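# Put cart bottle behind fridge bottle, then close door

## Task

A bottle already stands on one refrigerator shelf. Pick up the bottle on the cart and set it upright on that same shelf, straight behind the existing one, then close the refrigerator door fully. To succeed, both bottles must be upright at the end, the cart must rest on its wheels, and nothing may stay in place only because the robot holds it. It fails if a glass bottle drops a long way, if the door is slammed open or closed, or if the robot topples or finishes leaning.

## Robot and tools

Robot: TidyBot++, a wheeled base 0.54 m long, 0.50 m wide and 0.38 m tall, driven on four powered casters. It carries a single seven-joint arm with a two-finger gripper. The shoulder sits 0.12 m ahead of the base centre at 0.68 m height. Segments: upper arm 0.42 m, forearm 0.31 m, hand 0.31 m to the hand point. Cameras: base_camera and wrist_camera (the latter looks along the hand). The arm begins folded with the hand pointing down, poking up to 0.08 m past the base front, elbow up to 1.15 m high.

Frames: the base frame has its origin on the floor below the base centre, x ahead, y to the left, z up. hand_pose is reported in it: the midpoint between the finger pads, its z axis running out along the fingers, its y axis the direction the fingers open. The odometry frame is where the base frame was at scene start; base_odometry counts wheel turns (so slip is counted as motion) and heading is positive to the left, from -3.142 to 3.142.

execute_actions: argument actions is a list holding one action or nothing (empty list just reports state and images). An action may contain base, joints, both, plus optional speeds; its parts start together. base holds exactly one key, each a relative offset from where the base last measured itself: translate_m (metres, forward positive, -2 to 2), strafe_m (metres, left positive, -2 to 2), rotate_rad (radians, counter-clockwise seen from above positive, -6.3 to 6.3). joints holds absolute targets by name, in radians: joint_1_rad (any angle; whole-arm turn about vertical, positive is clockwise from above, opposite to rotate_rad), joint_2_rad shoulder -2.249 to 2.249, joint_3_rad any angle, joint_4_rad elbow -2.579 to 2.579, joint_5_rad any angle, joint_6_rad wrist -2.099 to 2.099, joint_7_rad any angle (hand pointing down: positive turns counter-clockwise from above; at 1.57 the fingers open left and right). gripper_pos is a 0 to 1 scale, 0 fully open, 1 fully shut; finger gap is roughly 85 x (1 - gripper_pos) mm. Unbounded joints go the short way, so turn further in steps below half a revolution. speeds caps top speed for that action only: translate_m and strafe_m 0.05 to 0.5 m/s, rotate_rad 0.1 to 1.57 rad/s (top of range is default). A base move needing over 8.667 s is refused, and an action cannot exceed 15 s. cameras: list of base_camera, wrist_camera or all; omitted or null gives all, [] gives none. An unknown key or a value out of range rejects the whole call with no motion. Joints or base you omit may keep pushing toward earlier targets.

Arm geometry: with joint_1_rad 0, joint_3_rad 3.14, joint_5_rad 0 the arm works in the base's x-z plane. Tilt from vertical (forward positive): upper arm = joint_2_rad, forearm = joint_2_rad - joint_4_rad, hand = that minus joint_6_rad. Hand reach ahead of the shoulder is the sum of length x sin(tilt); height above it is the sum of length x cos(tilt). A downward hand reaches at most about 0.94 m above the floor, and only near the base.

wait: seconds from 0 to 10; sends nothing new, returns state and images. zoom_image: camera (base_camera or wrist_camera) and region [x0, y0, x1, y1] in pixels of that camera's latest full image, top-left origin, no bigger than 504 by 504. finished_scene: scene number (integer); ends the scene irreversibly after the last command is held and reports success, so the goal must already be stable.

Result lines: base_status and joint_status tell how each motion ended: done; off_target (resting away from target, maybe still pushing); contact_stop or time_out (target dropped, holding in place); not_followed, or joint command not followed with a cause line, when a self-collision check withholds arm targets (the gripper part still runs; withheld targets may be retried later). A base reported done may have slipped or stopped short when blocked. on_its_own lists motion you did not command. joint_positions, hand_pose (can be 1 to 2 cm wrong; trust images), base_odometry, base_tilt in degrees (forward and right positive, about 1 degree bias), motor_effort in percent with peak in brackets (noisy), Motor temperatures per joint, and pictures naming image order. A gripper sent to 1 that reads off_target has something between the fingers; done means empty. Closed fingertips reach about 20 mm beyond the hand point. ARM HIT flags a hard collision of the arm with itself or the base; nothing prevents arm-base contact.

Accuracy: friction leaves joints slightly off even when all done. To correct, send each joint its previous command plus (wanted angle minus reading). A held load makes the arm sag; do not command a joint to its current reading while carrying something, or it sinks more. Odometry drifts a few cm and degrees over many moves.

Hazards: a torque sensor hitting its limit (104.5 N m joints 1 to 4, 51.3 N m joints 5 to 7) freezes the arm and gripper for 10 s and skips the rest of the call, while the base keeps going. Holding loads heats motors; MOTOR HOT warns from 60 °C, and at 75 °C an OVER-TEMPERATURE FAULT lets the arm sink (limit_stop_at_motor_heat; resend targets). Driving while the arm snags something about 0.8 m or higher, or pushing or pulling sideways on a raised hand, can tip the robot; retract the arm or back away to recover. The robot keeps holding its last command while you are composing a reply. Avoid dropping the glass bottles, swinging the door fast, knocking the cart over, and hard shoves or hits; something may occasionally nudge loose objects.

Each tool is called after "Request:" by a JSON object that holds its "name" and its "arguments".

## Session

Request:
{"name": "execute_actions", "arguments": {"actions": []}}

Scene clock: 0.00 s.
Motor temperatures (°C, as the motors report them): [27 27 26 31 35 32 27]
base_odometry: x=+0.000 y=+0.000 heading=+0.000 (m, m, rad; odometry frame)
base_tilt: forward=+0.0 right=+0.4 (deg)
base_status: not commanded
joint_positions: joint_1_rad=+0.027 joint_2_rad=-0.399 joint_3_rad=+3.087 joint_4_rad=-2.544 joint_5_rad=+0.028 joint_6_rad=-0.837 joint_7_rad=+1.584 gripper_pos=+0.000
joint_status: not commanded
motor_effort: joint_1_rad=-1 joint_2_rad=-2 joint_3_rad=+2 joint_4_rad=+21 joint_5_rad=+1 joint_6_rad=+3 joint_7_rad=-1 (%)
hand_pose: x=+0.2684 y=-0.0034 z=+0.5913 quat_wxyz=(+0.021, +0.996, +0.028, +0.079) (m; base frame)
pictures: base_camera, wrist_camera
Images, in order (width x height): base_camera 644x364, wrist_camera 644x476.

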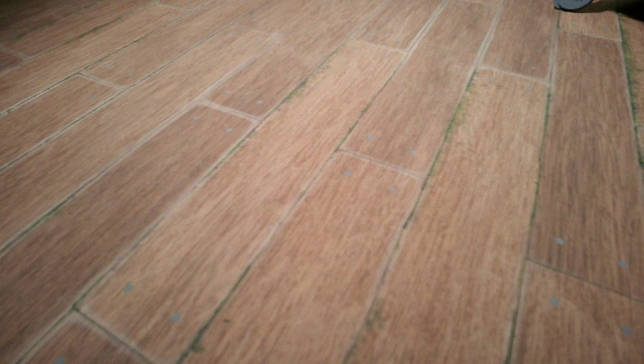

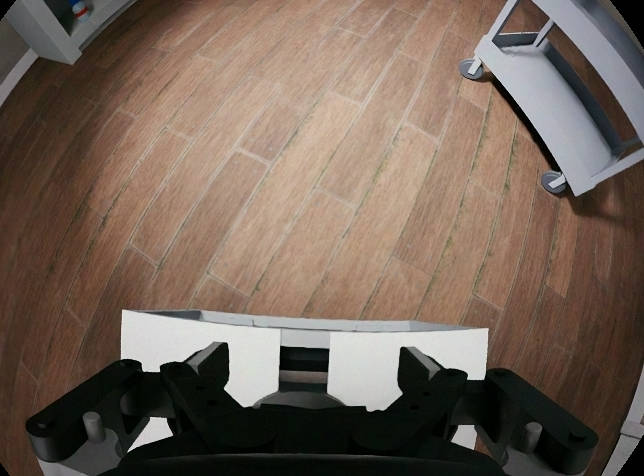

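Request:
{"name": "execute_actions", "arguments": {"actions": [{"joints":{"joint_6_rad":0.35}}]}}

Scene clock: 1.70 s.
Motor temperatures (°C, as the motors report them): [27 27 26 31 35 32 27]
base_odometry: x=+0.000 y=+0.000 heading=+0.000 (m, m, rad; odometry frame)
base_tilt: forward=+0.0 right=+0.3 (deg)
base_status: not commanded
joint_positions: joint_1_rad=+0.027 joint_2_rad=-0.399 joint_3_rad=+3.087 joint_4_rad=-2.544 joint_5_rad=+0.028 joint_6_rad=+0.352 joint_7_rad=+1.584 gripper_pos=+0.000
joint_status: all done
motor_effort: joint_1_rad=-1(1) joint_2_rad=-6(6) joint_3_rad=+1(1) joint_4_rad=+22(22) joint_5_rad=+1(1) joint_6_rad=+7(7) joint_7_rad=+0(0) (%)
hand_pose: x=+0.5222 y=+0.0171 z=+0.8297 quat_wxyz=(+0.009, +0.781, +0.034, +0.624) (m; base frame)
pictures: base_camera, wrist_camera
Images, in order (width x height): base_camera 644x364, wrist_camera 644x476.

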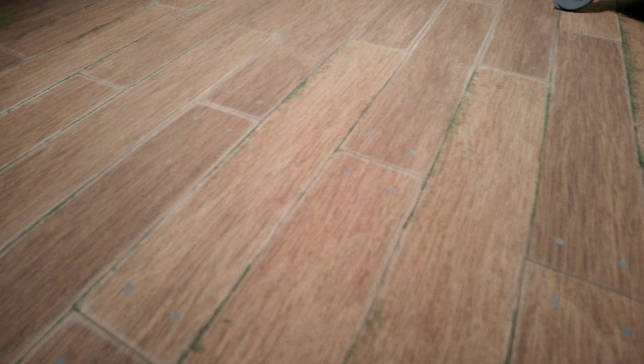

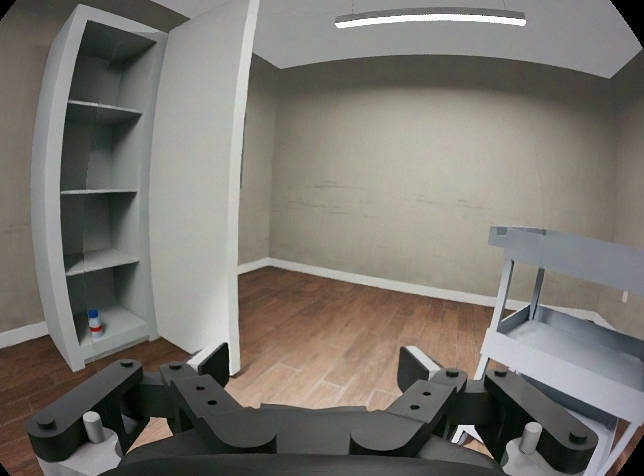

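Request:
{"name": "execute_actions", "arguments": {"actions": [{"base":{"rotate_rad":-0.9},"joints":{"joint_6_rad":0.1}}]}}

Scene clock: 3.67 s.
Motor temperatures (°C, as the motors report them): [27 27 26 31 35 32 27]
base_odometry: x=+0.000 y=+0.000 heading=-0.900 (m, m, rad; odometry frame)
base_tilt: forward=+0.0 right=+0.3 (deg)
base_status: done
joint_positions: joint_1_rad=+0.027 joint_2_rad=-0.398 joint_3_rad=+3.087 joint_4_rad=-2.548 joint_5_rad=+0.028 joint_6_rad=+0.100 joint_7_rad=+1.584 gripper_pos=+0.000
joint_status: all done
motor_effort: joint_1_rad=-1(0) joint_2_rad=-6(7) joint_3_rad=+2(3) joint_4_rad=+22(23) joint_5_rad=+1(1) joint_6_rad=+8(9) joint_7_rad=-1(0) (%)
hand_pose: x=+0.4945 y=+0.0127 z=+0.7538 quat_wxyz=(+0.012, +0.854, +0.034, +0.519) (m; base frame)
pictures: base_camera, wrist_camera
Images, in order (width x height): base_camera 644x364, wrist_camera 644x476.

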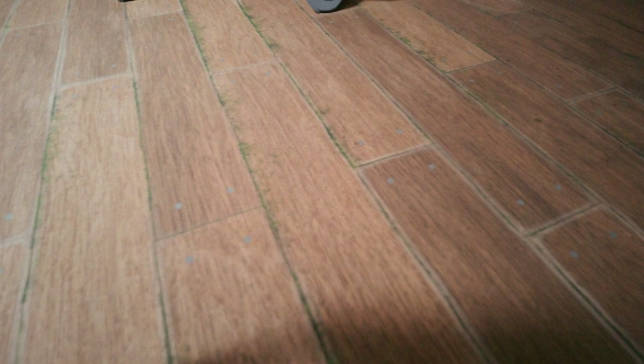

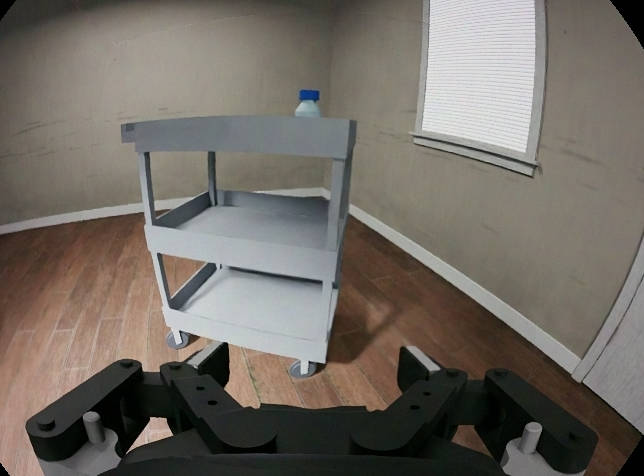

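Request:
{"name": "execute_actions", "arguments": {"actions": [{"joints":{"joint_1_rad":0,"joint_2_rad":-0.2,"joint_3_rad":3.14,"joint_4_rad":-1.4,"joint_5_rad":0,"joint_6_rad":-0.9}}]}}

Request:
{"name": "execute_actions", "arguments": {"actions": [{"base":{"translate_m":0.2}}]}}

Scene clock: 6.53 s.
Motor temperatures (°C, as the motors report them): [27 27 26 31 35 32 27]
base_odometry: x=+0.000 y=+0.000 heading=-0.900 (m, m, rad; odometry frame)
base_tilt: forward=+0.0 right=+0.4 (deg)
base_status: not commanded
joint_positions: joint_1_rad=+0.018 joint_2_rad=-0.215 joint_3_rad=+3.114 joint_4_rad=-1.417 joint_5_rad=+0.028 joint_6_rad=-0.880 joint_7_rad=+1.584 gripper_pos=+0.000
joint_status: all done
motor_effort: joint_1_rad=-1(1) joint_2_rad=-13(13) joint_3_rad=+1(2) joint_4_rad=+23(25) joint_5_rad=+1(1) joint_6_rad=+7(8) joint_7_rad=+0(1) (%)
hand_pose: x=+0.5936 y=+0.0013 z=+1.0537 quat_wxyz=(+0.017, +0.863, +0.014, +0.505) (m; base frame)
pictures: base_camera, wrist_camera
Images, in order (width x height): base_camera 644x364, wrist_camera 644x476.

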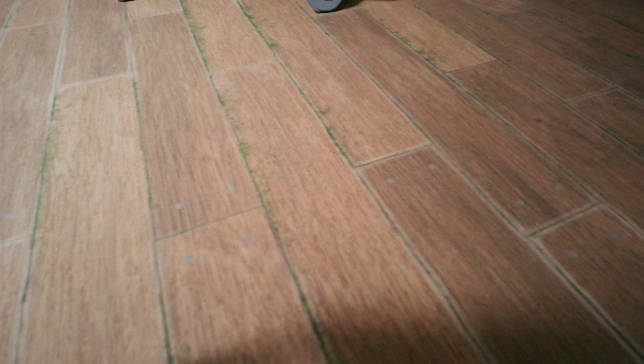

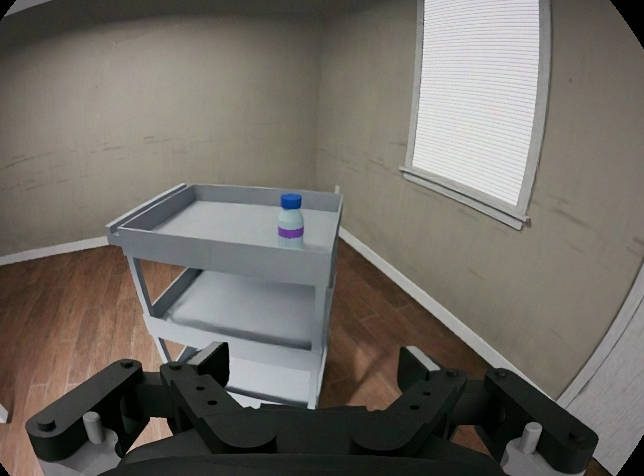

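Scene clock: 8.17 s.
Motor temperatures (°C, as the motors report them): [27 27 26 31 35 32 27]
base_odometry: x=+0.124 y=-0.157 heading=-0.900 (m, m, rad; odometry frame)
base_tilt: forward=+0.0 right=+0.4 (deg)
base_status: done
joint_positions: joint_1_rad=+0.017 joint_2_rad=-0.195 joint_3_rad=+3.115 joint_4_rad=-1.416 joint_5_rad=+0.028 joint_6_rad=-0.883 joint_7_rad=+1.584 gripper_pos=+0.000
joint_status: not commanded
motor_effort: joint_1_rad=+0(0) joint_2_rad=-14(18) joint_3_rad=+1(2) joint_4_rad=+23(23) joint_5_rad=+1(1) joint_6_rad=+7(7) joint_7_rad=+0(0) (%)
hand_pose: x=+0.6007 y=+0.0010 z=+1.0437 quat_wxyz=(+0.017, +0.868, +0.013, +0.495) (m; base frame)
pictures: base_camera, wrist_camera
Images, in order (width x height): base_camera 644x364, wrist_camera 644x476.

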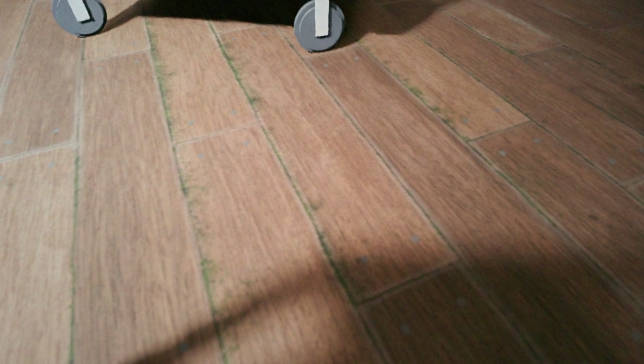

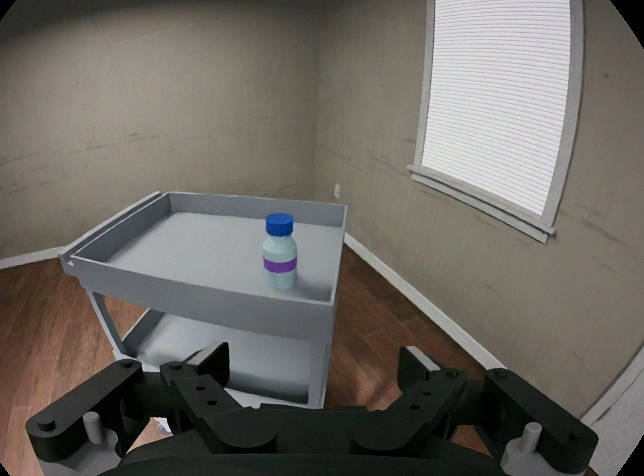

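Request:
{"name": "execute_actions", "arguments": {"actions": [{"base":{"strafe_m":0.05}}], "cameras": []}}

Request:
{"name": "execute_actions", "arguments": {"actions": [{"base":{"translate_m":0.22},"joints":{"joint_4_rad":-1.65,"joint_6_rad":-0.65}}]}}

Scene clock: 9.73 s.
Motor temperatures (°C, as the motors report them): [27 27 26 31 35 32 27]
base_odometry: x=+0.164 y=-0.126 heading=-0.901 (m, m, rad; odometry frame)
base_tilt: forward=+0.0 right=+0.3 (deg)
base_status: done
joint_positions: joint_1_rad=+0.010 joint_2_rad=-0.195 joint_3_rad=+3.122 joint_4_rad=-1.416 joint_5_rad=+0.028 joint_6_rad=-0.883 joint_7_rad=+1.584 gripper_pos=+0.000
joint_status: not commanded
motor_effort: joint_1_rad=+0(2) joint_2_rad=-14(15) joint_3_rad=+1(3) joint_4_rad=+23(23) joint_5_rad=+1(1) joint_6_rad=+6(7) joint_7_rad=+0(0) (%)
hand_pose: x=+0.6007 y=+0.0007 z=+1.0437 quat_wxyz=(+0.016, +0.868, +0.013, +0.495) (m; base frame)
pictures: none
No camera images: the call's "cameras" was empty. Leave "cameras" out to get every camera's image.

Scene clock: 11.53 s.
Motor temperatures (°C, as the motors report them): [27 27 26 31 35 32 27]
base_odometry: x=+0.300 y=-0.298 heading=-0.900 (m, m, rad; odometry frame)
base_tilt: forward=+0.0 right=+0.3 (deg)
base_status: done
joint_positions: joint_1_rad=+0.010 joint_2_rad=-0.192 joint_3_rad=+3.122 joint_4_rad=-1.636 joint_5_rad=+0.028 joint_6_rad=-0.667 joint_7_rad=+1.584 gripper_pos=+0.000
joint_status: all done
motor_effort: joint_1_rad=-1(1) joint_2_rad=-16(20) joint_3_rad=+1(1) joint_4_rad=+24(25) joint_5_rad=+1(1) joint_6_rad=+7(7) joint_7_rad=+0(1) (%)
hand_pose: x=+0.6173 y=+0.0019 z=+0.9741 quat_wxyz=(+0.015, +0.870, +0.016, +0.492) (m; base frame)
pictures: base_camera, wrist_camera
Images, in order (width x height): base_camera 644x364, wrist_camera 644x476.

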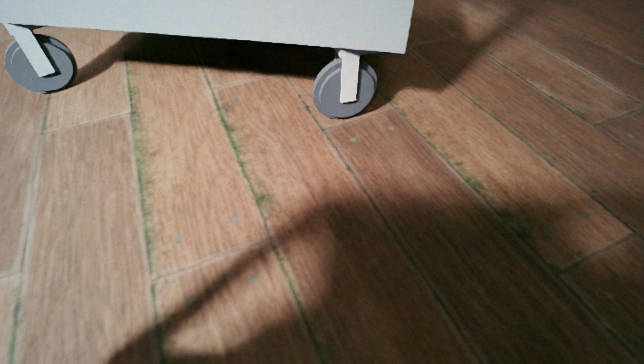

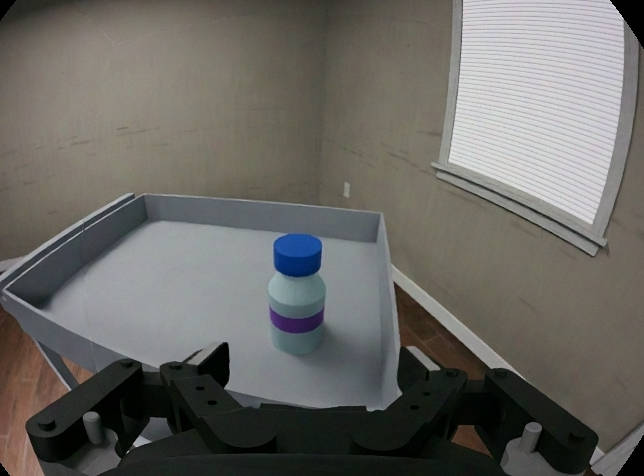

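Request:
{"name": "execute_actions", "arguments": {"actions": [{"base":{"strafe_m":0.015}}], "cameras": []}}

Request:
{"name": "execute_actions", "arguments": {"actions": [{"base":{"translate_m":0.1},"joints":{"joint_4_rad":-1.8,"joint_6_rad":-0.5}}], "cameras": ["wrist_camera"]}}

Scene clock: 12.80 s.
Motor temperatures (°C, as the motors report them): [27 27 26 31 35 32 27]
base_odometry: x=+0.312 y=-0.289 heading=-0.900 (m, m, rad; odometry frame)
base_tilt: forward=+0.0 right=+0.3 (deg)
base_status: done
joint_positions: joint_1_rad=+0.008 joint_2_rad=-0.192 joint_3_rad=+3.124 joint_4_rad=-1.636 joint_5_rad=+0.027 joint_6_rad=-0.667 joint_7_rad=+1.584 gripper_pos=+0.000
joint_status: not commanded
motor_effort: joint_1_rad=-1(2) joint_2_rad=-15(16) joint_3_rad=+1(1) joint_4_rad=+24(25) joint_5_rad=+1(2) joint_6_rad=+7(7) joint_7_rad=+0(0) (%)
hand_pose: x=+0.6173 y=+0.0019 z=+0.9742 quat_wxyz=(+0.015, +0.870, +0.016, +0.492) (m; base frame)
pictures: none
No camera images: the call's "cameras" was empty. Leave "cameras" out to get every camera's image.

Scene clock: 14.17 s.
Motor temperatures (°C, as the motors report them): [27 27 26 31 35 32 27]
base_odometry: x=+0.375 y=-0.367 heading=-0.900 (m, m, rad; odometry frame)
base_tilt: forward=+0.0 right=+0.4 (deg)
base_status: done
joint_positions: joint_1_rad=+0.008 joint_2_rad=-0.193 joint_3_rad=+3.124 joint_4_rad=-1.786 joint_5_rad=+0.027 joint_6_rad=-0.519 joint_7_rad=+1.584 gripper_pos=+0.000
joint_status: all done
motor_effort: joint_1_rad=-1(1) joint_2_rad=-16(21) joint_3_rad=+1(2) joint_4_rad=+24(26) joint_5_rad=+1(1) joint_6_rad=+7(8) joint_7_rad=-1(0) (%)
hand_pose: x=+0.6194 y=+0.0028 z=+0.9276 quat_wxyz=(+0.014, +0.870, +0.018, +0.492) (m; base frame)
pictures: wrist_camera
Images, in order (width x height): wrist_camera 644x476.

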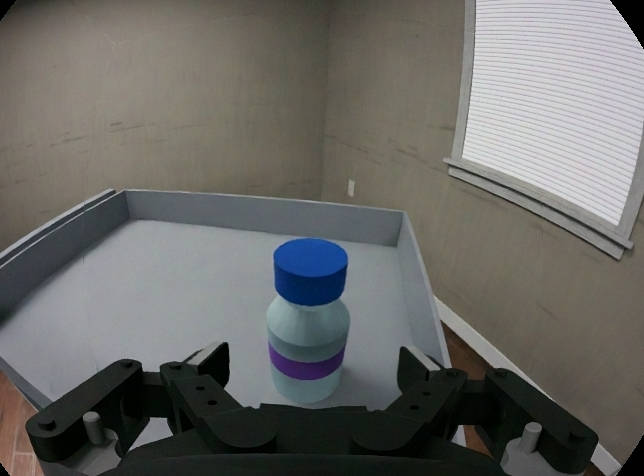

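Request:
{"name": "execute_actions", "arguments": {"actions": [{"base":{"translate_m":0.08},"joints":{"joint_4_rad":-1.93,"joint_6_rad":-0.37}}], "cameras": ["wrist_camera"]}}

Scene clock: 15.77 s.
Motor temperatures (°C, as the motors report them): [27 27 26 31 35 32 27]
base_odometry: x=+0.425 y=-0.430 heading=-0.900 (m, m, rad; odometry frame)
base_tilt: forward=+0.0 right=+0.3 (deg)
base_status: done
joint_positions: joint_1_rad=+0.008 joint_2_rad=-0.194 joint_3_rad=+3.124 joint_4_rad=-1.915 joint_5_rad=+0.027 joint_6_rad=-0.389 joint_7_rad=+1.584 gripper_pos=+0.000
joint_status: all done
motor_effort: joint_1_rad=-1(0) joint_2_rad=-15(20) joint_3_rad=+1(2) joint_4_rad=+24(25) joint_5_rad=+0(1) joint_6_rad=+7(7) joint_7_rad=+0(0) (%)
hand_pose: x=+0.6158 y=+0.0036 z=+0.8877 quat_wxyz=(+0.013, +0.870, +0.019, +0.493) (m; base frame)
pictures: wrist_camera
Images, in order (width x height): wrist_camera 644x476.

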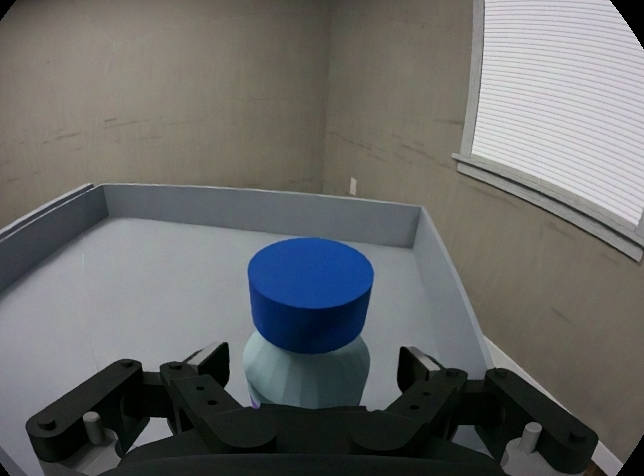

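A bit lower to get on the body.

Request:
{"name": "execute_actions", "arguments": {"actions": [{"base":{"translate_m":0.015},"joints":{"joint_4_rad":-1.98,"joint_6_rad":-0.32}}], "cameras": ["wrist_camera"]}}

Request:
{"name": "execute_actions", "arguments": {"actions": [{"joints":{"gripper_pos":1}}], "cameras": ["wrist_camera"]}}

Scene clock: 16.90 s.
Motor temperatures (°C, as the motors report them): [27 27 26 31 35 32 27]
base_odometry: x=+0.434 y=-0.442 heading=-0.900 (m, m, rad; odometry frame)
base_tilt: forward=+0.0 right=+0.4 (deg)
base_status: done
joint_positions: joint_1_rad=+0.008 joint_2_rad=-0.194 joint_3_rad=+3.124 joint_4_rad=-1.963 joint_5_rad=+0.027 joint_6_rad=-0.339 joint_7_rad=+1.584 gripper_pos=+0.000
joint_status: all done
motor_effort: joint_1_rad=-1(0) joint_2_rad=-15(19) joint_3_rad=+1(2) joint_4_rad=+24(25) joint_5_rad=+1(1) joint_6_rad=+7(7) joint_7_rad=+0(0) (%)
hand_pose: x=+0.6132 y=+0.0040 z=+0.8736 quat_wxyz=(+0.013, +0.869, +0.020, +0.494) (m; base frame)
pictures: wrist_camera
Images, in order (width x height): wrist_camera 644x476.

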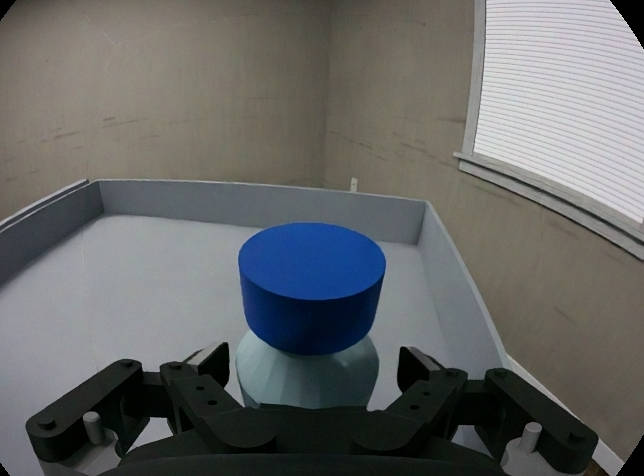

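Scene clock: 18.00 s.
Motor temperatures (°C, as the motors report them): [27 27 26 31 35 32 27]
base_odometry: x=+0.434 y=-0.442 heading=-0.900 (m, m, rad; odometry frame)
base_tilt: forward=+0.0 right=+0.3 (deg)
base_status: not commanded
joint_positions: joint_1_rad=+0.008 joint_2_rad=-0.196 joint_3_rad=+3.124 joint_4_rad=-1.964 joint_5_rad=+0.027 joint_6_rad=-0.336 joint_7_rad=+1.584 gripper_pos=+0.259
joint_status: gripper_pos off_target (ended at +0.259, target +1.000)
motor_effort: joint_1_rad=-1(1) joint_2_rad=-15(18) joint_3_rad=+1(3) joint_4_rad=+23(26) joint_5_rad=+1(2) joint_6_rad=+7(9) joint_7_rad=+0(0) (%)
hand_pose: x=+0.6133 y=+0.0041 z=+0.8746 quat_wxyz=(+0.013, +0.868, +0.020, +0.496) (m; base frame)
pictures: wrist_camera
Images, in order (width x height): wrist_camera 644x476.

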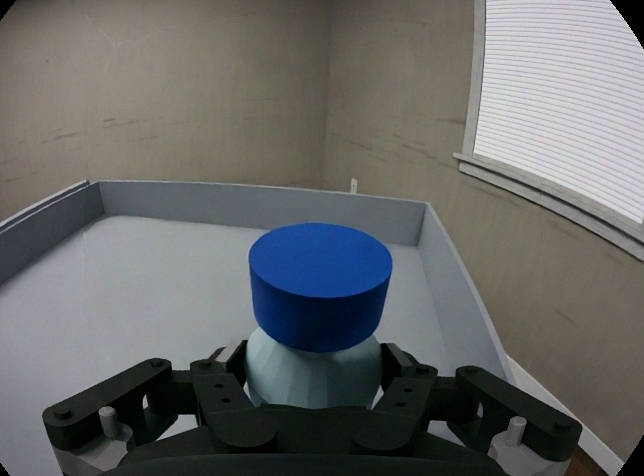

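Request:
{"name": "execute_actions", "arguments": {"actions": [{"joints":{"joint_4_rad":-1.55,"joint_6_rad":-0.75}}], "cameras": []}}

Request:
{"name": "execute_actions", "arguments": {"actions": [{"base":{"translate_m":-0.3}}], "cameras": []}}

Request:
{"name": "execute_actions", "arguments": {"actions": [{"base":{"rotate_rad":2.0},"speeds":{"rotate_rad":1.0}}]}}

Scene clock: 20.10 s.
Motor temperatures (°C, as the motors report them): [27 27 26 31 35 32 27]
base_odometry: x=+0.434 y=-0.442 heading=-0.900 (m, m, rad; odometry frame)
base_tilt: forward=+0.0 right=+0.3 (deg)
base_status: not commanded
joint_positions: joint_1_rad=+0.008 joint_2_rad=-0.188 joint_3_rad=+3.124 joint_4_rad=-1.585 joint_5_rad=+0.027 joint_6_rad=-0.747 joint_7_rad=+1.584 gripper_pos=+0.259
joint_status: all done
motor_effort: joint_1_rad=-1(1) joint_2_rad=-19(20) joint_3_rad=+1(1) joint_4_rad=+27(30) joint_5_rad=+1(1) joint_6_rad=+9(10) joint_7_rad=-1(0) (%)
hand_pose: x=+0.6114 y=+0.0014 z=+0.9808 quat_wxyz=(+0.015, +0.878, +0.015, +0.478) (m; base frame)
pictures: none
No camera images: the call's "cameras" was empty. Leave "cameras" out to get every camera's image.

Scene clock: 22.13 s.
Motor temperatures (°C, as the motors report them): [27 27 26 31 35 32 27]
base_odometry: x=+0.247 y=-0.207 heading=-0.900 (m, m, rad; odometry frame)
base_tilt: forward=+0.0 right=+0.3 (deg)
base_status: done
joint_positions: joint_1_rad=+0.007 joint_2_rad=-0.188 joint_3_rad=+3.124 joint_4_rad=-1.583 joint_5_rad=+0.027 joint_6_rad=-0.750 joint_7_rad=+1.584 gripper_pos=+0.259
joint_status: not commanded
motor_effort: joint_1_rad=-1(1) joint_2_rad=-19(22) joint_3_rad=+1(3) joint_4_rad=+27(29) joint_5_rad=+1(2) joint_6_rad=+9(9) joint_7_rad=+0(0) (%)
hand_pose: x=+0.6108 y=+0.0015 z=+0.9810 quat_wxyz=(+0.015, +0.878, +0.015, +0.478) (m; base frame)
pictures: none
No camera images: the call's "cameras" was empty. Leave "cameras" out to get every camera's image.

Scene clock: 25.10 s.
Motor temperatures (°C, as the motors report them): [27 27 26 31 35 32 27]
base_odometry: x=+0.247 y=-0.207 heading=+1.100 (m, m, rad; odometry frame)
base_tilt: forward=+0.0 right=+0.4 (deg)
base_status: done
joint_positions: joint_1_rad=+0.004 joint_2_rad=-0.188 joint_3_rad=+3.129 joint_4_rad=-1.583 joint_5_rad=+0.026 joint_6_rad=-0.750 joint_7_rad=+1.584 gripper_pos=+0.259
joint_status: not commanded
motor_effort: joint_1_rad=-1(2) joint_2_rad=-19(20) joint_3_rad=+1(3) joint_4_rad=+27(27) joint_5_rad=+1(2) joint_6_rad=+8(9) joint_7_rad=+0(0) (%)
hand_pose: x=+0.6109 y=+0.0010 z=+0.9809 quat_wxyz=(+0.015, +0.878, +0.015, +0.478) (m; base frame)
pictures: base_camera, wrist_camera
Images, in order (width x height): base_camera 644x364, wrist_camera 644x476.

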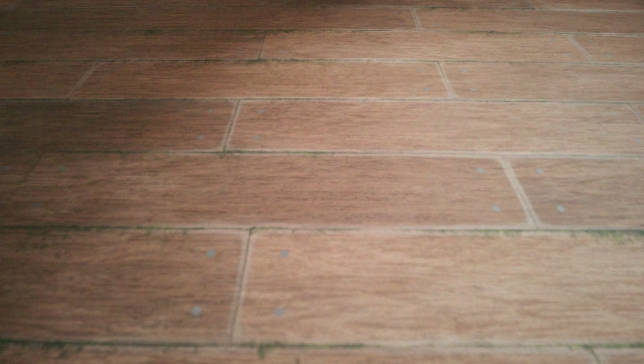

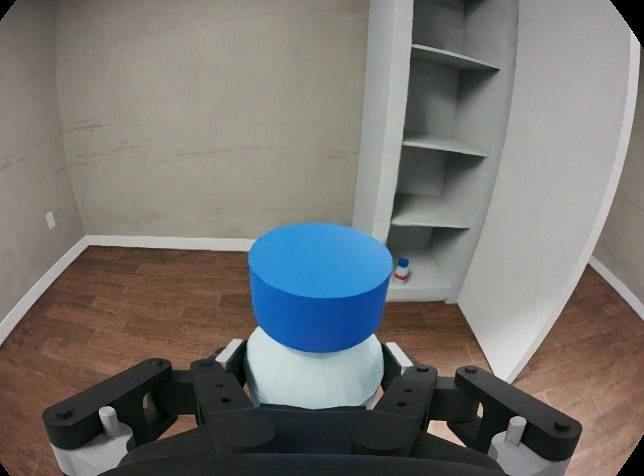

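Request:
{"name": "execute_actions", "arguments": {"actions": [{"base":{"strafe_m":-0.33},"joints":{"joint_2_rad":1.2,"joint_4_rad":-0.4,"joint_6_rad":-0.4}}], "cameras": []}}

Request:
{"name": "execute_actions", "arguments": {"actions": [{"base":{"translate_m":0.25},"joints":{"joint_2_rad":2.1,"joint_4_rad":0.45,"joint_6_rad":-0.4}}]}}

Scene clock: 28.67 s.
Motor temperatures (°C, as the motors report them): [27 28 26 31 35 32 27]
base_odometry: x=+0.542 y=-0.356 heading=+1.100 (m, m, rad; odometry frame)
base_tilt: forward=+0.1 right=+0.3 (deg)
base_status: done
joint_positions: joint_1_rad=+0.005 joint_2_rad=+1.233 joint_3_rad=+3.132 joint_4_rad=-0.439 joint_5_rad=+0.026 joint_6_rad=-0.436 joint_7_rad=+1.584 gripper_pos=+0.259
joint_status: all done
motor_effort: joint_1_rad=-1(5) joint_2_rad=-68(71) joint_3_rad=+0(2) joint_4_rad=+28(29) joint_5_rad=+0(2) joint_6_rad=+9(10) joint_7_rad=-1(1) (%)
hand_pose: x=+1.0962 y=-0.0032 z=+0.6305 quat_wxyz=(+0.010, +0.869, +0.010, +0.494) (m; base frame)
pictures: none
No camera images: the call's "cameras" was empty. Leave "cameras" out to get every camera's image.

Scene clock: 31.17 s.
Motor temperatures (°C, as the motors report them): [27 28 26 31 35 32 27]
base_odometry: x=+0.655 y=-0.133 heading=+1.100 (m, m, rad; odometry frame)
base_tilt: forward=+0.1 right=+0.3 (deg)
base_status: done
joint_positions: joint_1_rad=+0.005 joint_2_rad=+2.129 joint_3_rad=+3.132 joint_4_rad=+0.414 joint_5_rad=+0.026 joint_6_rad=-0.429 joint_7_rad=+1.584 gripper_pos=+0.259
joint_status: all done
motor_effort: joint_1_rad=-1(0) joint_2_rad=-63(72) joint_3_rad=+0(0) joint_4_rad=+27(30) joint_5_rad=+1(1) joint_6_rad=+9(10) joint_7_rad=+0(0) (%)
hand_pose: x=+1.0487 y=-0.0077 z=+0.2453 quat_wxyz=(+0.012, +0.878, +0.007, +0.478) (m; base frame)
pictures: base_camera, wrist_camera
Images, in order (width x height): base_camera 644x364, wrist_camera 644x476.

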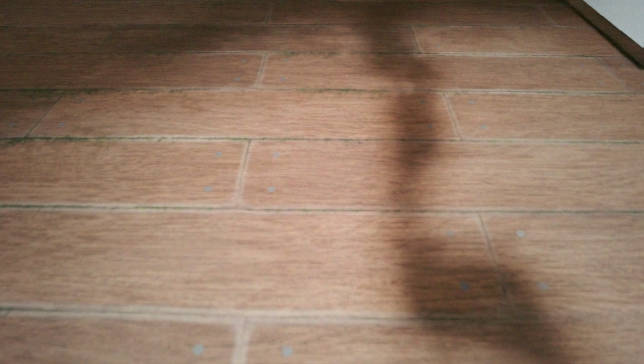

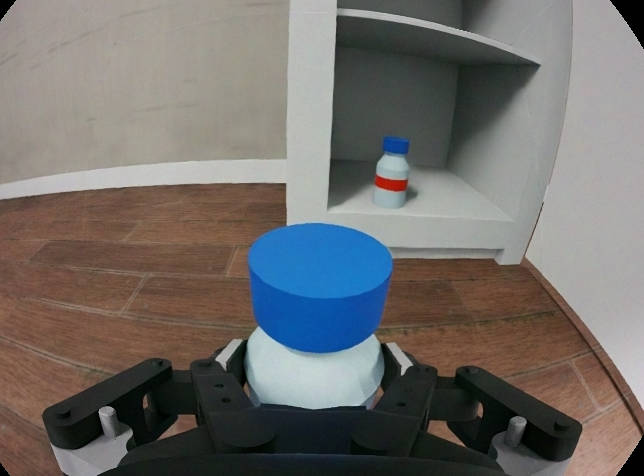

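Request:
{"name": "execute_actions", "arguments": {"actions": [{"base":{"strafe_m":-0.15},"joints":{"joint_4_rad":0.33,"joint_6_rad":-0.23}}]}}

Request:
{"name": "execute_actions", "arguments": {"actions": [{"base":{"translate_m":0.25},"joints":{"joint_1_rad":0.15}}]}}

Scene clock: 33.30 s.
Motor temperatures (°C, as the motors report them): [27 28 26 31 35 32 27]
base_odometry: x=+0.789 y=-0.201 heading=+1.100 (m, m, rad; odometry frame)
base_tilt: forward=+0.1 right=+0.4 (deg)
base_status: done
joint_positions: joint_1_rad=+0.007 joint_2_rad=+2.131 joint_3_rad=+3.132 joint_4_rad=+0.326 joint_5_rad=+0.026 joint_6_rad=-0.265 joint_7_rad=+1.584 gripper_pos=+0.259
joint_status: all done
motor_effort: joint_1_rad=-1(6) joint_2_rad=-64(66) joint_3_rad=+0(1) joint_4_rad=+28(28) joint_5_rad=+1(0) joint_6_rad=+10(10) joint_7_rad=+0(1) (%)
hand_pose: x=+1.0544 y=-0.0088 z=+0.2360 quat_wxyz=(+0.012, +0.860, +0.007, +0.510) (m; base frame)
pictures: base_camera, wrist_camera
Images, in order (width x height): base_camera 644x364, wrist_camera 644x476.

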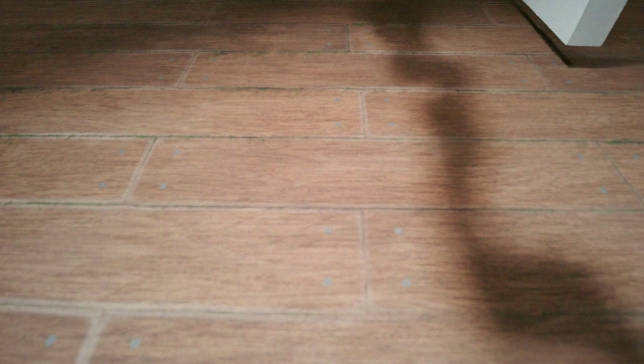

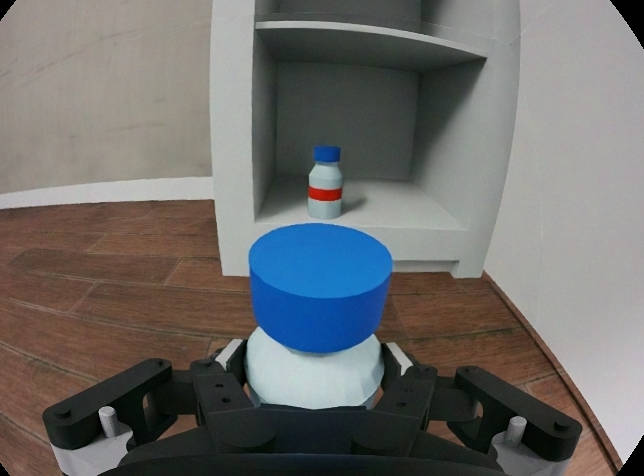

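Scene clock: 35.07 s.
Motor temperatures (°C, as the motors report them): [27 28 26 31 35 32 27]
base_odometry: x=+0.903 y=+0.021 heading=+1.100 (m, m, rad; odometry frame)
base_tilt: forward=+0.1 right=+0.3 (deg)
base_status: done
joint_positions: joint_1_rad=+0.150 joint_2_rad=+2.129 joint_3_rad=+3.132 joint_4_rad=+0.326 joint_5_rad=+0.026 joint_6_rad=-0.264 joint_7_rad=+1.584 gripper_pos=+0.259
joint_status: all done
motor_effort: joint_1_rad=+0(6) joint_2_rad=-65(67) joint_3_rad=+0(1) joint_4_rad=+28(29) joint_5_rad=+1(0) joint_6_rad=+9(10) joint_7_rad=+0(0) (%)
hand_pose: x=+1.0448 y=-0.1420 z=+0.2386 quat_wxyz=(+0.049, +0.857, -0.054, +0.510) (m; base frame)
pictures: base_camera, wrist_camera
Images, in order (width x height): base_camera 644x364, wrist_camera 644x476.

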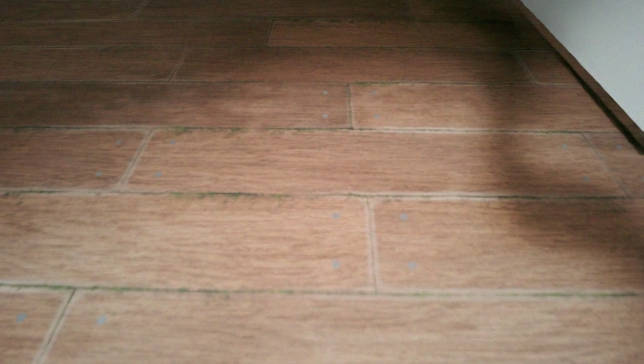

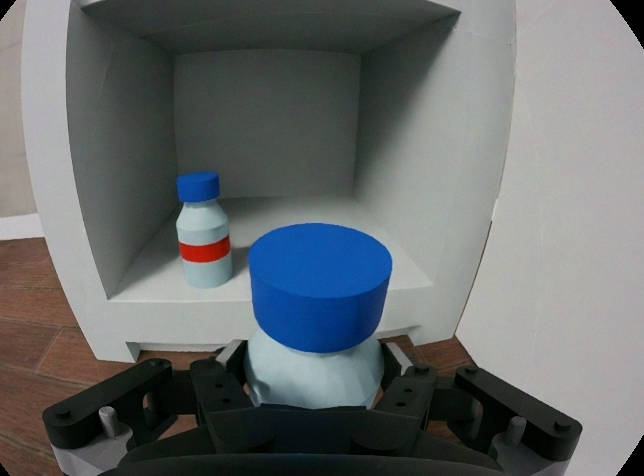

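Request:
{"name": "execute_actions", "arguments": {"actions": [{"base":{"strafe_m":-0.03}}], "cameras": []}}

Request:
{"name": "execute_actions", "arguments": {"actions": [{"base":{"translate_m":0.25},"speeds":{"translate_m":0.2}}]}}

Scene clock: 36.33 s.
Motor temperatures (°C, as the motors report them): [27 28 26 31 35 32 27]
base_odometry: x=+0.930 y=+0.008 heading=+1.100 (m, m, rad; odometry frame)
base_tilt: forward=+0.1 right=+0.3 (deg)
base_status: done
joint_positions: joint_1_rad=+0.156 joint_2_rad=+2.129 joint_3_rad=+3.132 joint_4_rad=+0.326 joint_5_rad=+0.026 joint_6_rad=-0.264 joint_7_rad=+1.584 gripper_pos=+0.259
joint_status: not commanded
motor_effort: joint_1_rad=+0(4) joint_2_rad=-63(65) joint_3_rad=+0(0) joint_4_rad=+28(28) joint_5_rad=+1(1) joint_6_rad=+10(10) joint_7_rad=-1(0) (%)
hand_pose: x=+1.0440 y=-0.1477 z=+0.2386 quat_wxyz=(+0.050, +0.857, -0.057, +0.509) (m; base frame)
pictures: none
No camera images: the call's "cameras" was empty. Leave "cameras" out to get every camera's image.

Scene clock: 38.33 s.
Motor temperatures (°C, as the motors report them): [27 28 26 31 35 32 27]
base_odometry: x=+1.043 y=+0.231 heading=+1.100 (m, m, rad; odometry frame)
base_tilt: forward=+0.0 right=+0.3 (deg)
base_status: done
joint_positions: joint_1_rad=+0.156 joint_2_rad=+2.130 joint_3_rad=+3.132 joint_4_rad=+0.326 joint_5_rad=+0.026 joint_6_rad=-0.264 joint_7_rad=+1.584 gripper_pos=+0.259
joint_status: not commanded
motor_effort: joint_1_rad=-1(1) joint_2_rad=-64(66) joint_3_rad=+0(0) joint_4_rad=+28(29) joint_5_rad=+1(1) joint_6_rad=+9(10) joint_7_rad=+0(0) (%)
hand_pose: x=+1.0435 y=-0.1477 z=+0.2377 quat_wxyz=(+0.050, +0.857, -0.057, +0.509) (m; base frame)
pictures: base_camera, wrist_camera
Images, in order (width x height): base_camera 644x364, wrist_camera 644x476.

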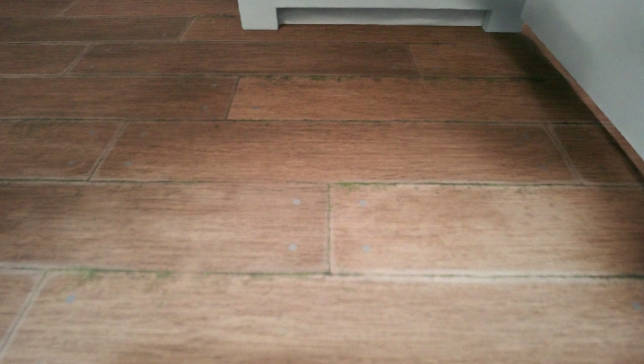

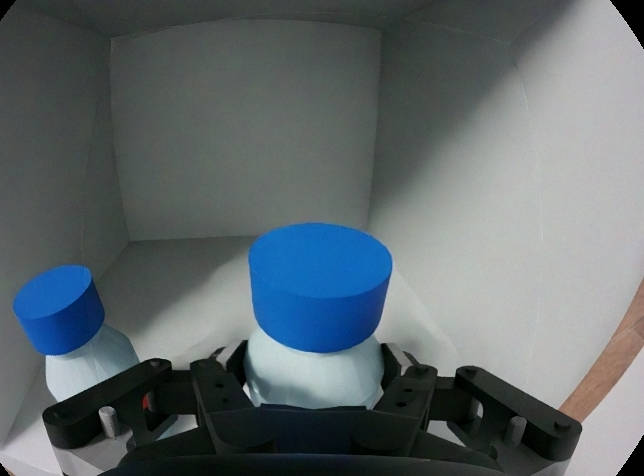

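Request:
{"name": "execute_actions", "arguments": {"actions": [{"base":{"translate_m":0.23},"speeds":{"translate_m":0.15}}]}}

Request:
{"name": "execute_actions", "arguments": {"actions": [{"joints":{"joint_1_rad":-0.005,"joint_6_rad":-0.29}}]}}

Scene clock: 40.80 s.
Motor temperatures (°C, as the motors report them): [27 28 26 31 35 32 27]
base_odometry: x=+1.148 y=+0.436 heading=+1.099 (m, m, rad; odometry frame)
base_tilt: forward=+0.0 right=+0.4 (deg)
base_status: done
joint_positions: joint_1_rad=+0.156 joint_2_rad=+2.130 joint_3_rad=+3.132 joint_4_rad=+0.326 joint_5_rad=+0.026 joint_6_rad=-0.263 joint_7_rad=+1.584 gripper_pos=+0.259
joint_status: not commanded
motor_effort: joint_1_rad=-1(4) joint_2_rad=-64(66) joint_3_rad=+0(0) joint_4_rad=+28(28) joint_5_rad=+1(1) joint_6_rad=+9(10) joint_7_rad=+0(1) (%)
hand_pose: x=+1.0434 y=-0.1476 z=+0.2375 quat_wxyz=(+0.050, +0.857, -0.057, +0.509) (m; base frame)
pictures: base_camera, wrist_camera
Images, in order (width x height): base_camera 644x364, wrist_camera 644x476.

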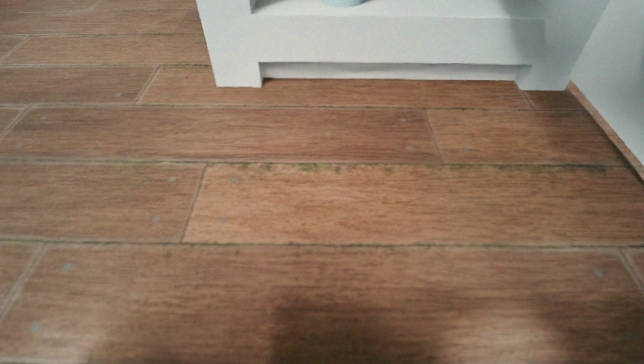

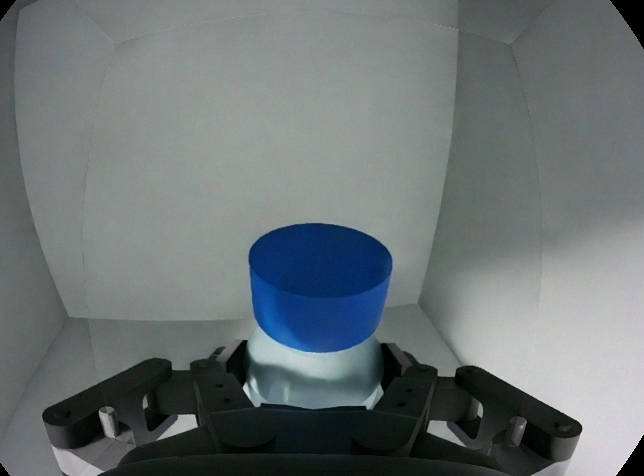

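Scene clock: 42.40 s.
Motor temperatures (°C, as the motors report them): [27 28 26 31 35 32 27]
base_odometry: x=+1.148 y=+0.436 heading=+1.099 (m, m, rad; odometry frame)
base_tilt: forward=+0.1 right=+0.4 (deg)
base_status: not commanded
joint_positions: joint_1_rad=-0.008 joint_2_rad=+2.130 joint_3_rad=+3.132 joint_4_rad=+0.326 joint_5_rad=+0.026 joint_6_rad=-0.287 joint_7_rad=+1.584 gripper_pos=+0.259
joint_status: all done
motor_effort: joint_1_rad=-1(6) joint_2_rad=-64(64) joint_3_rad=+0(1) joint_4_rad=+28(28) joint_5_rad=+1(1) joint_6_rad=+8(9) joint_7_rad=-1(1) (%)
hand_pose: x=+1.0515 y=+0.0053 z=+0.2310 quat_wxyz=(+0.009, +0.865, +0.014, +0.501) (m; base frame)
pictures: base_camera, wrist_camera
Images, in order (width x height): base_camera 644x364, wrist_camera 644x476.

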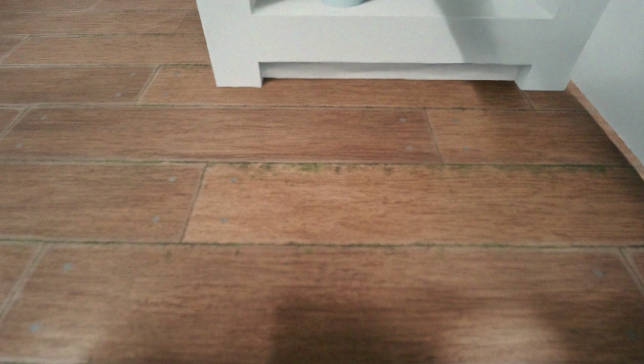

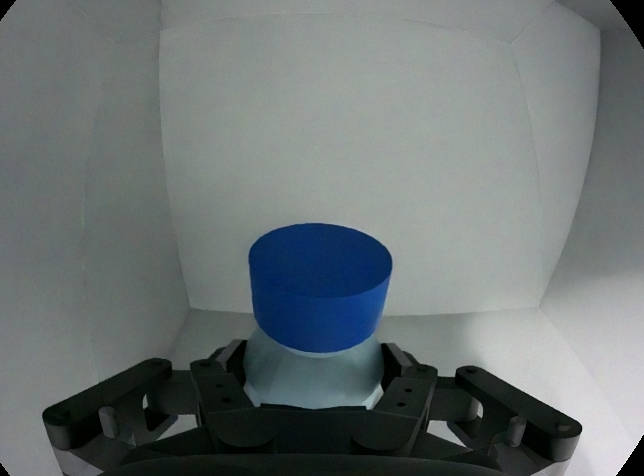

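Request:
{"name": "execute_actions", "arguments": {"actions": [{"joints":{"joint_4_rad":0.22,"joint_6_rad":-0.16}}], "cameras": []}}

Request:
{"name": "execute_actions", "arguments": {"actions": [{"joints":{"joint_4_rad":0.17,"joint_6_rad":-0.11}}]}}

Scene clock: 43.53 s.
Motor temperatures (°C, as the motors report them): [27 28 26 31 35 32 27]
base_odometry: x=+1.148 y=+0.436 heading=+1.099 (m, m, rad; odometry frame)
base_tilt: forward=+0.1 right=+0.4 (deg)
base_status: not commanded
joint_positions: joint_1_rad=-0.008 joint_2_rad=+2.124 joint_3_rad=+3.132 joint_4_rad=+0.234 joint_5_rad=+0.026 joint_6_rad=-0.185 joint_7_rad=+1.584 gripper_pos=+0.259
joint_status: all done
motor_effort: joint_1_rad=-1(1) joint_2_rad=-59(64) joint_3_rad=+0(0) joint_4_rad=+24(28) joint_5_rad=+1(0) joint_6_rad=+8(9) joint_7_rad=-1(1) (%)
hand_pose: x=+1.0478 y=+0.0063 z=+0.2113 quat_wxyz=(+0.008, +0.861, +0.015, +0.508) (m; base frame)
pictures: none
No camera images: the call's "cameras" was empty. Leave "cameras" out to get every camera's image.

Scene clock: 44.27 s.
Motor temperatures (°C, as the motors report them): [27 28 26 31 35 32 27]
base_odometry: x=+1.148 y=+0.436 heading=+1.099 (m, m, rad; odometry frame)
base_tilt: forward=+0.1 right=+0.3 (deg)
base_status: not commanded
joint_positions: joint_1_rad=-0.008 joint_2_rad=+2.112 joint_3_rad=+3.132 joint_4_rad=+0.189 joint_5_rad=+0.026 joint_6_rad=-0.132 joint_7_rad=+1.584 gripper_pos=+0.259
joint_status: all done
motor_effort: joint_1_rad=-1(1) joint_2_rad=-57(60) joint_3_rad=+0(0) joint_4_rad=+23(24) joint_5_rad=+1(1) joint_6_rad=+7(9) joint_7_rad=-1(1) (%)
hand_pose: x=+1.0501 y=+0.0069 z=+0.2115 quat_wxyz=(+0.007, +0.856, +0.015, +0.517) (m; base frame)
pictures: base_camera, wrist_camera
Images, in order (width x height): base_camera 644x364, wrist_camera 644x476.

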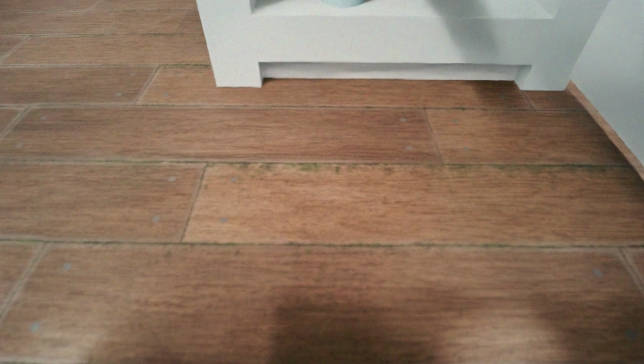

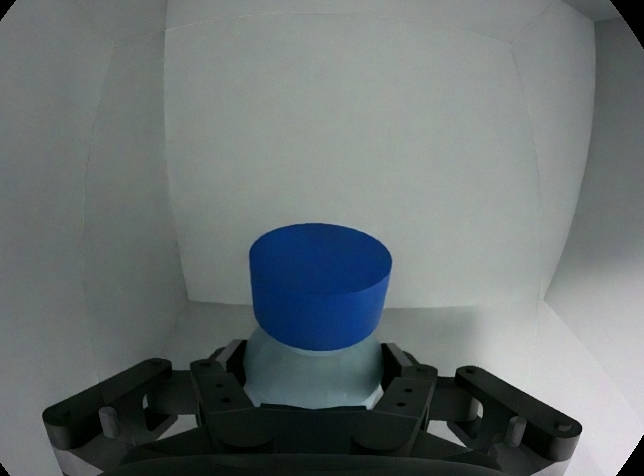

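Request:
{"name": "execute_actions", "arguments": {"actions": [{"joints":{"gripper_pos":0,"joint_4_rad":0.24,"joint_6_rad":-0.2}}], "cameras": ["wrist_camera"]}}

Request:
{"name": "execute_actions", "arguments": {"actions": [{"base":{"translate_m":-0.04},"joints":{"joint_4_rad":0.35,"joint_6_rad":-0.2}}], "cameras": ["wrist_camera"]}}

Request:
{"name": "execute_actions", "arguments": {"actions": [{"base":{"translate_m":-0.03},"joints":{"joint_6_rad":0.1}}]}}

Scene clock: 45.80 s.
Motor temperatures (°C, as the motors report them): [27 28 26 31 35 32 27]
base_odometry: x=+1.148 y=+0.436 heading=+1.099 (m, m, rad; odometry frame)
base_tilt: forward=+0.1 right=+0.4 (deg)
base_status: not commanded
joint_positions: joint_1_rad=-0.008 joint_2_rad=+2.110 joint_3_rad=+3.132 joint_4_rad=+0.221 joint_5_rad=+0.026 joint_6_rad=-0.190 joint_7_rad=+1.584 gripper_pos=+0.000
joint_status: all done
motor_effort: joint_1_rad=-1(0) joint_2_rad=-58(63) joint_3_rad=+0(0) joint_4_rad=+24(26) joint_5_rad=+1(1) joint_6_rad=+7(9) joint_7_rad=+0(1) (%)
hand_pose: x=+1.0509 y=+0.0064 z=+0.2165 quat_wxyz=(+0.008, +0.862, +0.015, +0.507) (m; base frame)
pictures: wrist_camera
Images, in order (width x height): wrist_camera 644x476.

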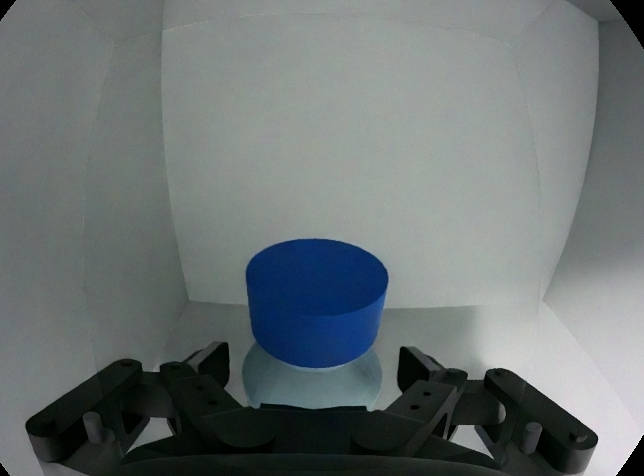

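Scene clock: 46.83 s.
Motor temperatures (°C, as the motors report them): [27 29 26 31 35 32 27]
base_odometry: x=+1.130 y=+0.400 heading=+1.099 (m, m, rad; odometry frame)
base_tilt: forward=+0.0 right=+0.3 (deg)
base_status: done
joint_positions: joint_1_rad=-0.008 joint_2_rad=+2.099 joint_3_rad=+3.132 joint_4_rad=+0.334 joint_5_rad=+0.026 joint_6_rad=-0.190 joint_7_rad=+1.584 gripper_pos=+0.000
joint_status: all done
motor_effort: joint_1_rad=-1(3) joint_2_rad=-58(61) joint_3_rad=+0(1) joint_4_rad=+24(25) joint_5_rad=+1(1) joint_6_rad=+7(9) joint_7_rad=+0(1) (%)
hand_pose: x=+1.0796 y=+0.0060 z=+0.2928 quat_wxyz=(+0.009, +0.829, +0.014, +0.559) (m; base frame)
pictures: wrist_camera
Images, in order (width x height): wrist_camera 644x476.

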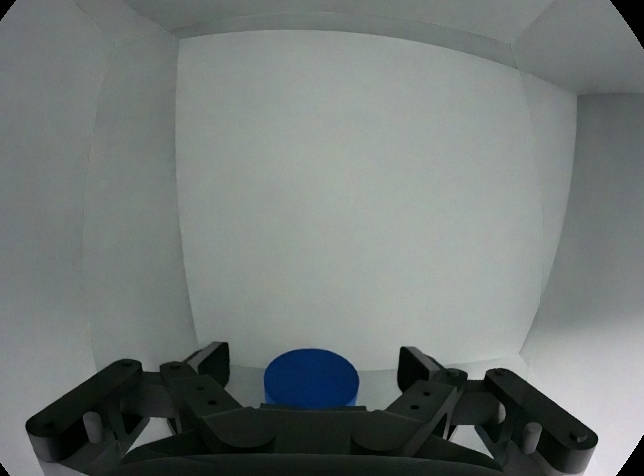

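Scene clock: 47.67 s.
Motor temperatures (°C, as the motors report them): [27 29 26 31 35 32 27]
base_odometry: x=+1.116 y=+0.373 heading=+1.100 (m, m, rad; odometry frame)
base_tilt: forward=+0.0 right=+0.4 (deg)
base_status: done
joint_positions: joint_1_rad=-0.008 joint_2_rad=+2.097 joint_3_rad=+3.132 joint_4_rad=+0.342 joint_5_rad=+0.026 joint_6_rad=+0.099 joint_7_rad=+1.584 gripper_pos=+0.000
joint_status: all done
motor_effort: joint_1_rad=+0(1) joint_2_rad=-59(62) joint_3_rad=+0(0) joint_4_rad=+24(27) joint_5_rad=+1(1) joint_6_rad=+8(9) joint_7_rad=-1(0) (%)
hand_pose: x=+1.1020 y=+0.0076 z=+0.3864 quat_wxyz=(+0.008, +0.736, +0.014, +0.676) (m; base frame)
pictures: base_camera, wrist_camera
Images, in order (width x height): base_camera 644x364, wrist_camera 644x476.

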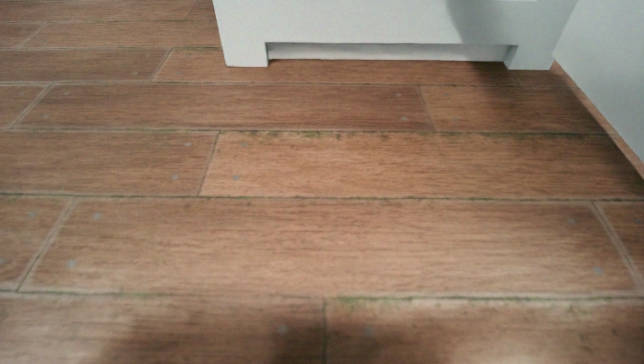

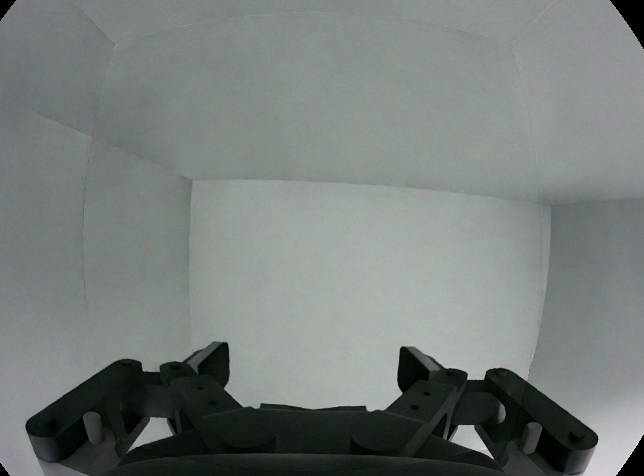

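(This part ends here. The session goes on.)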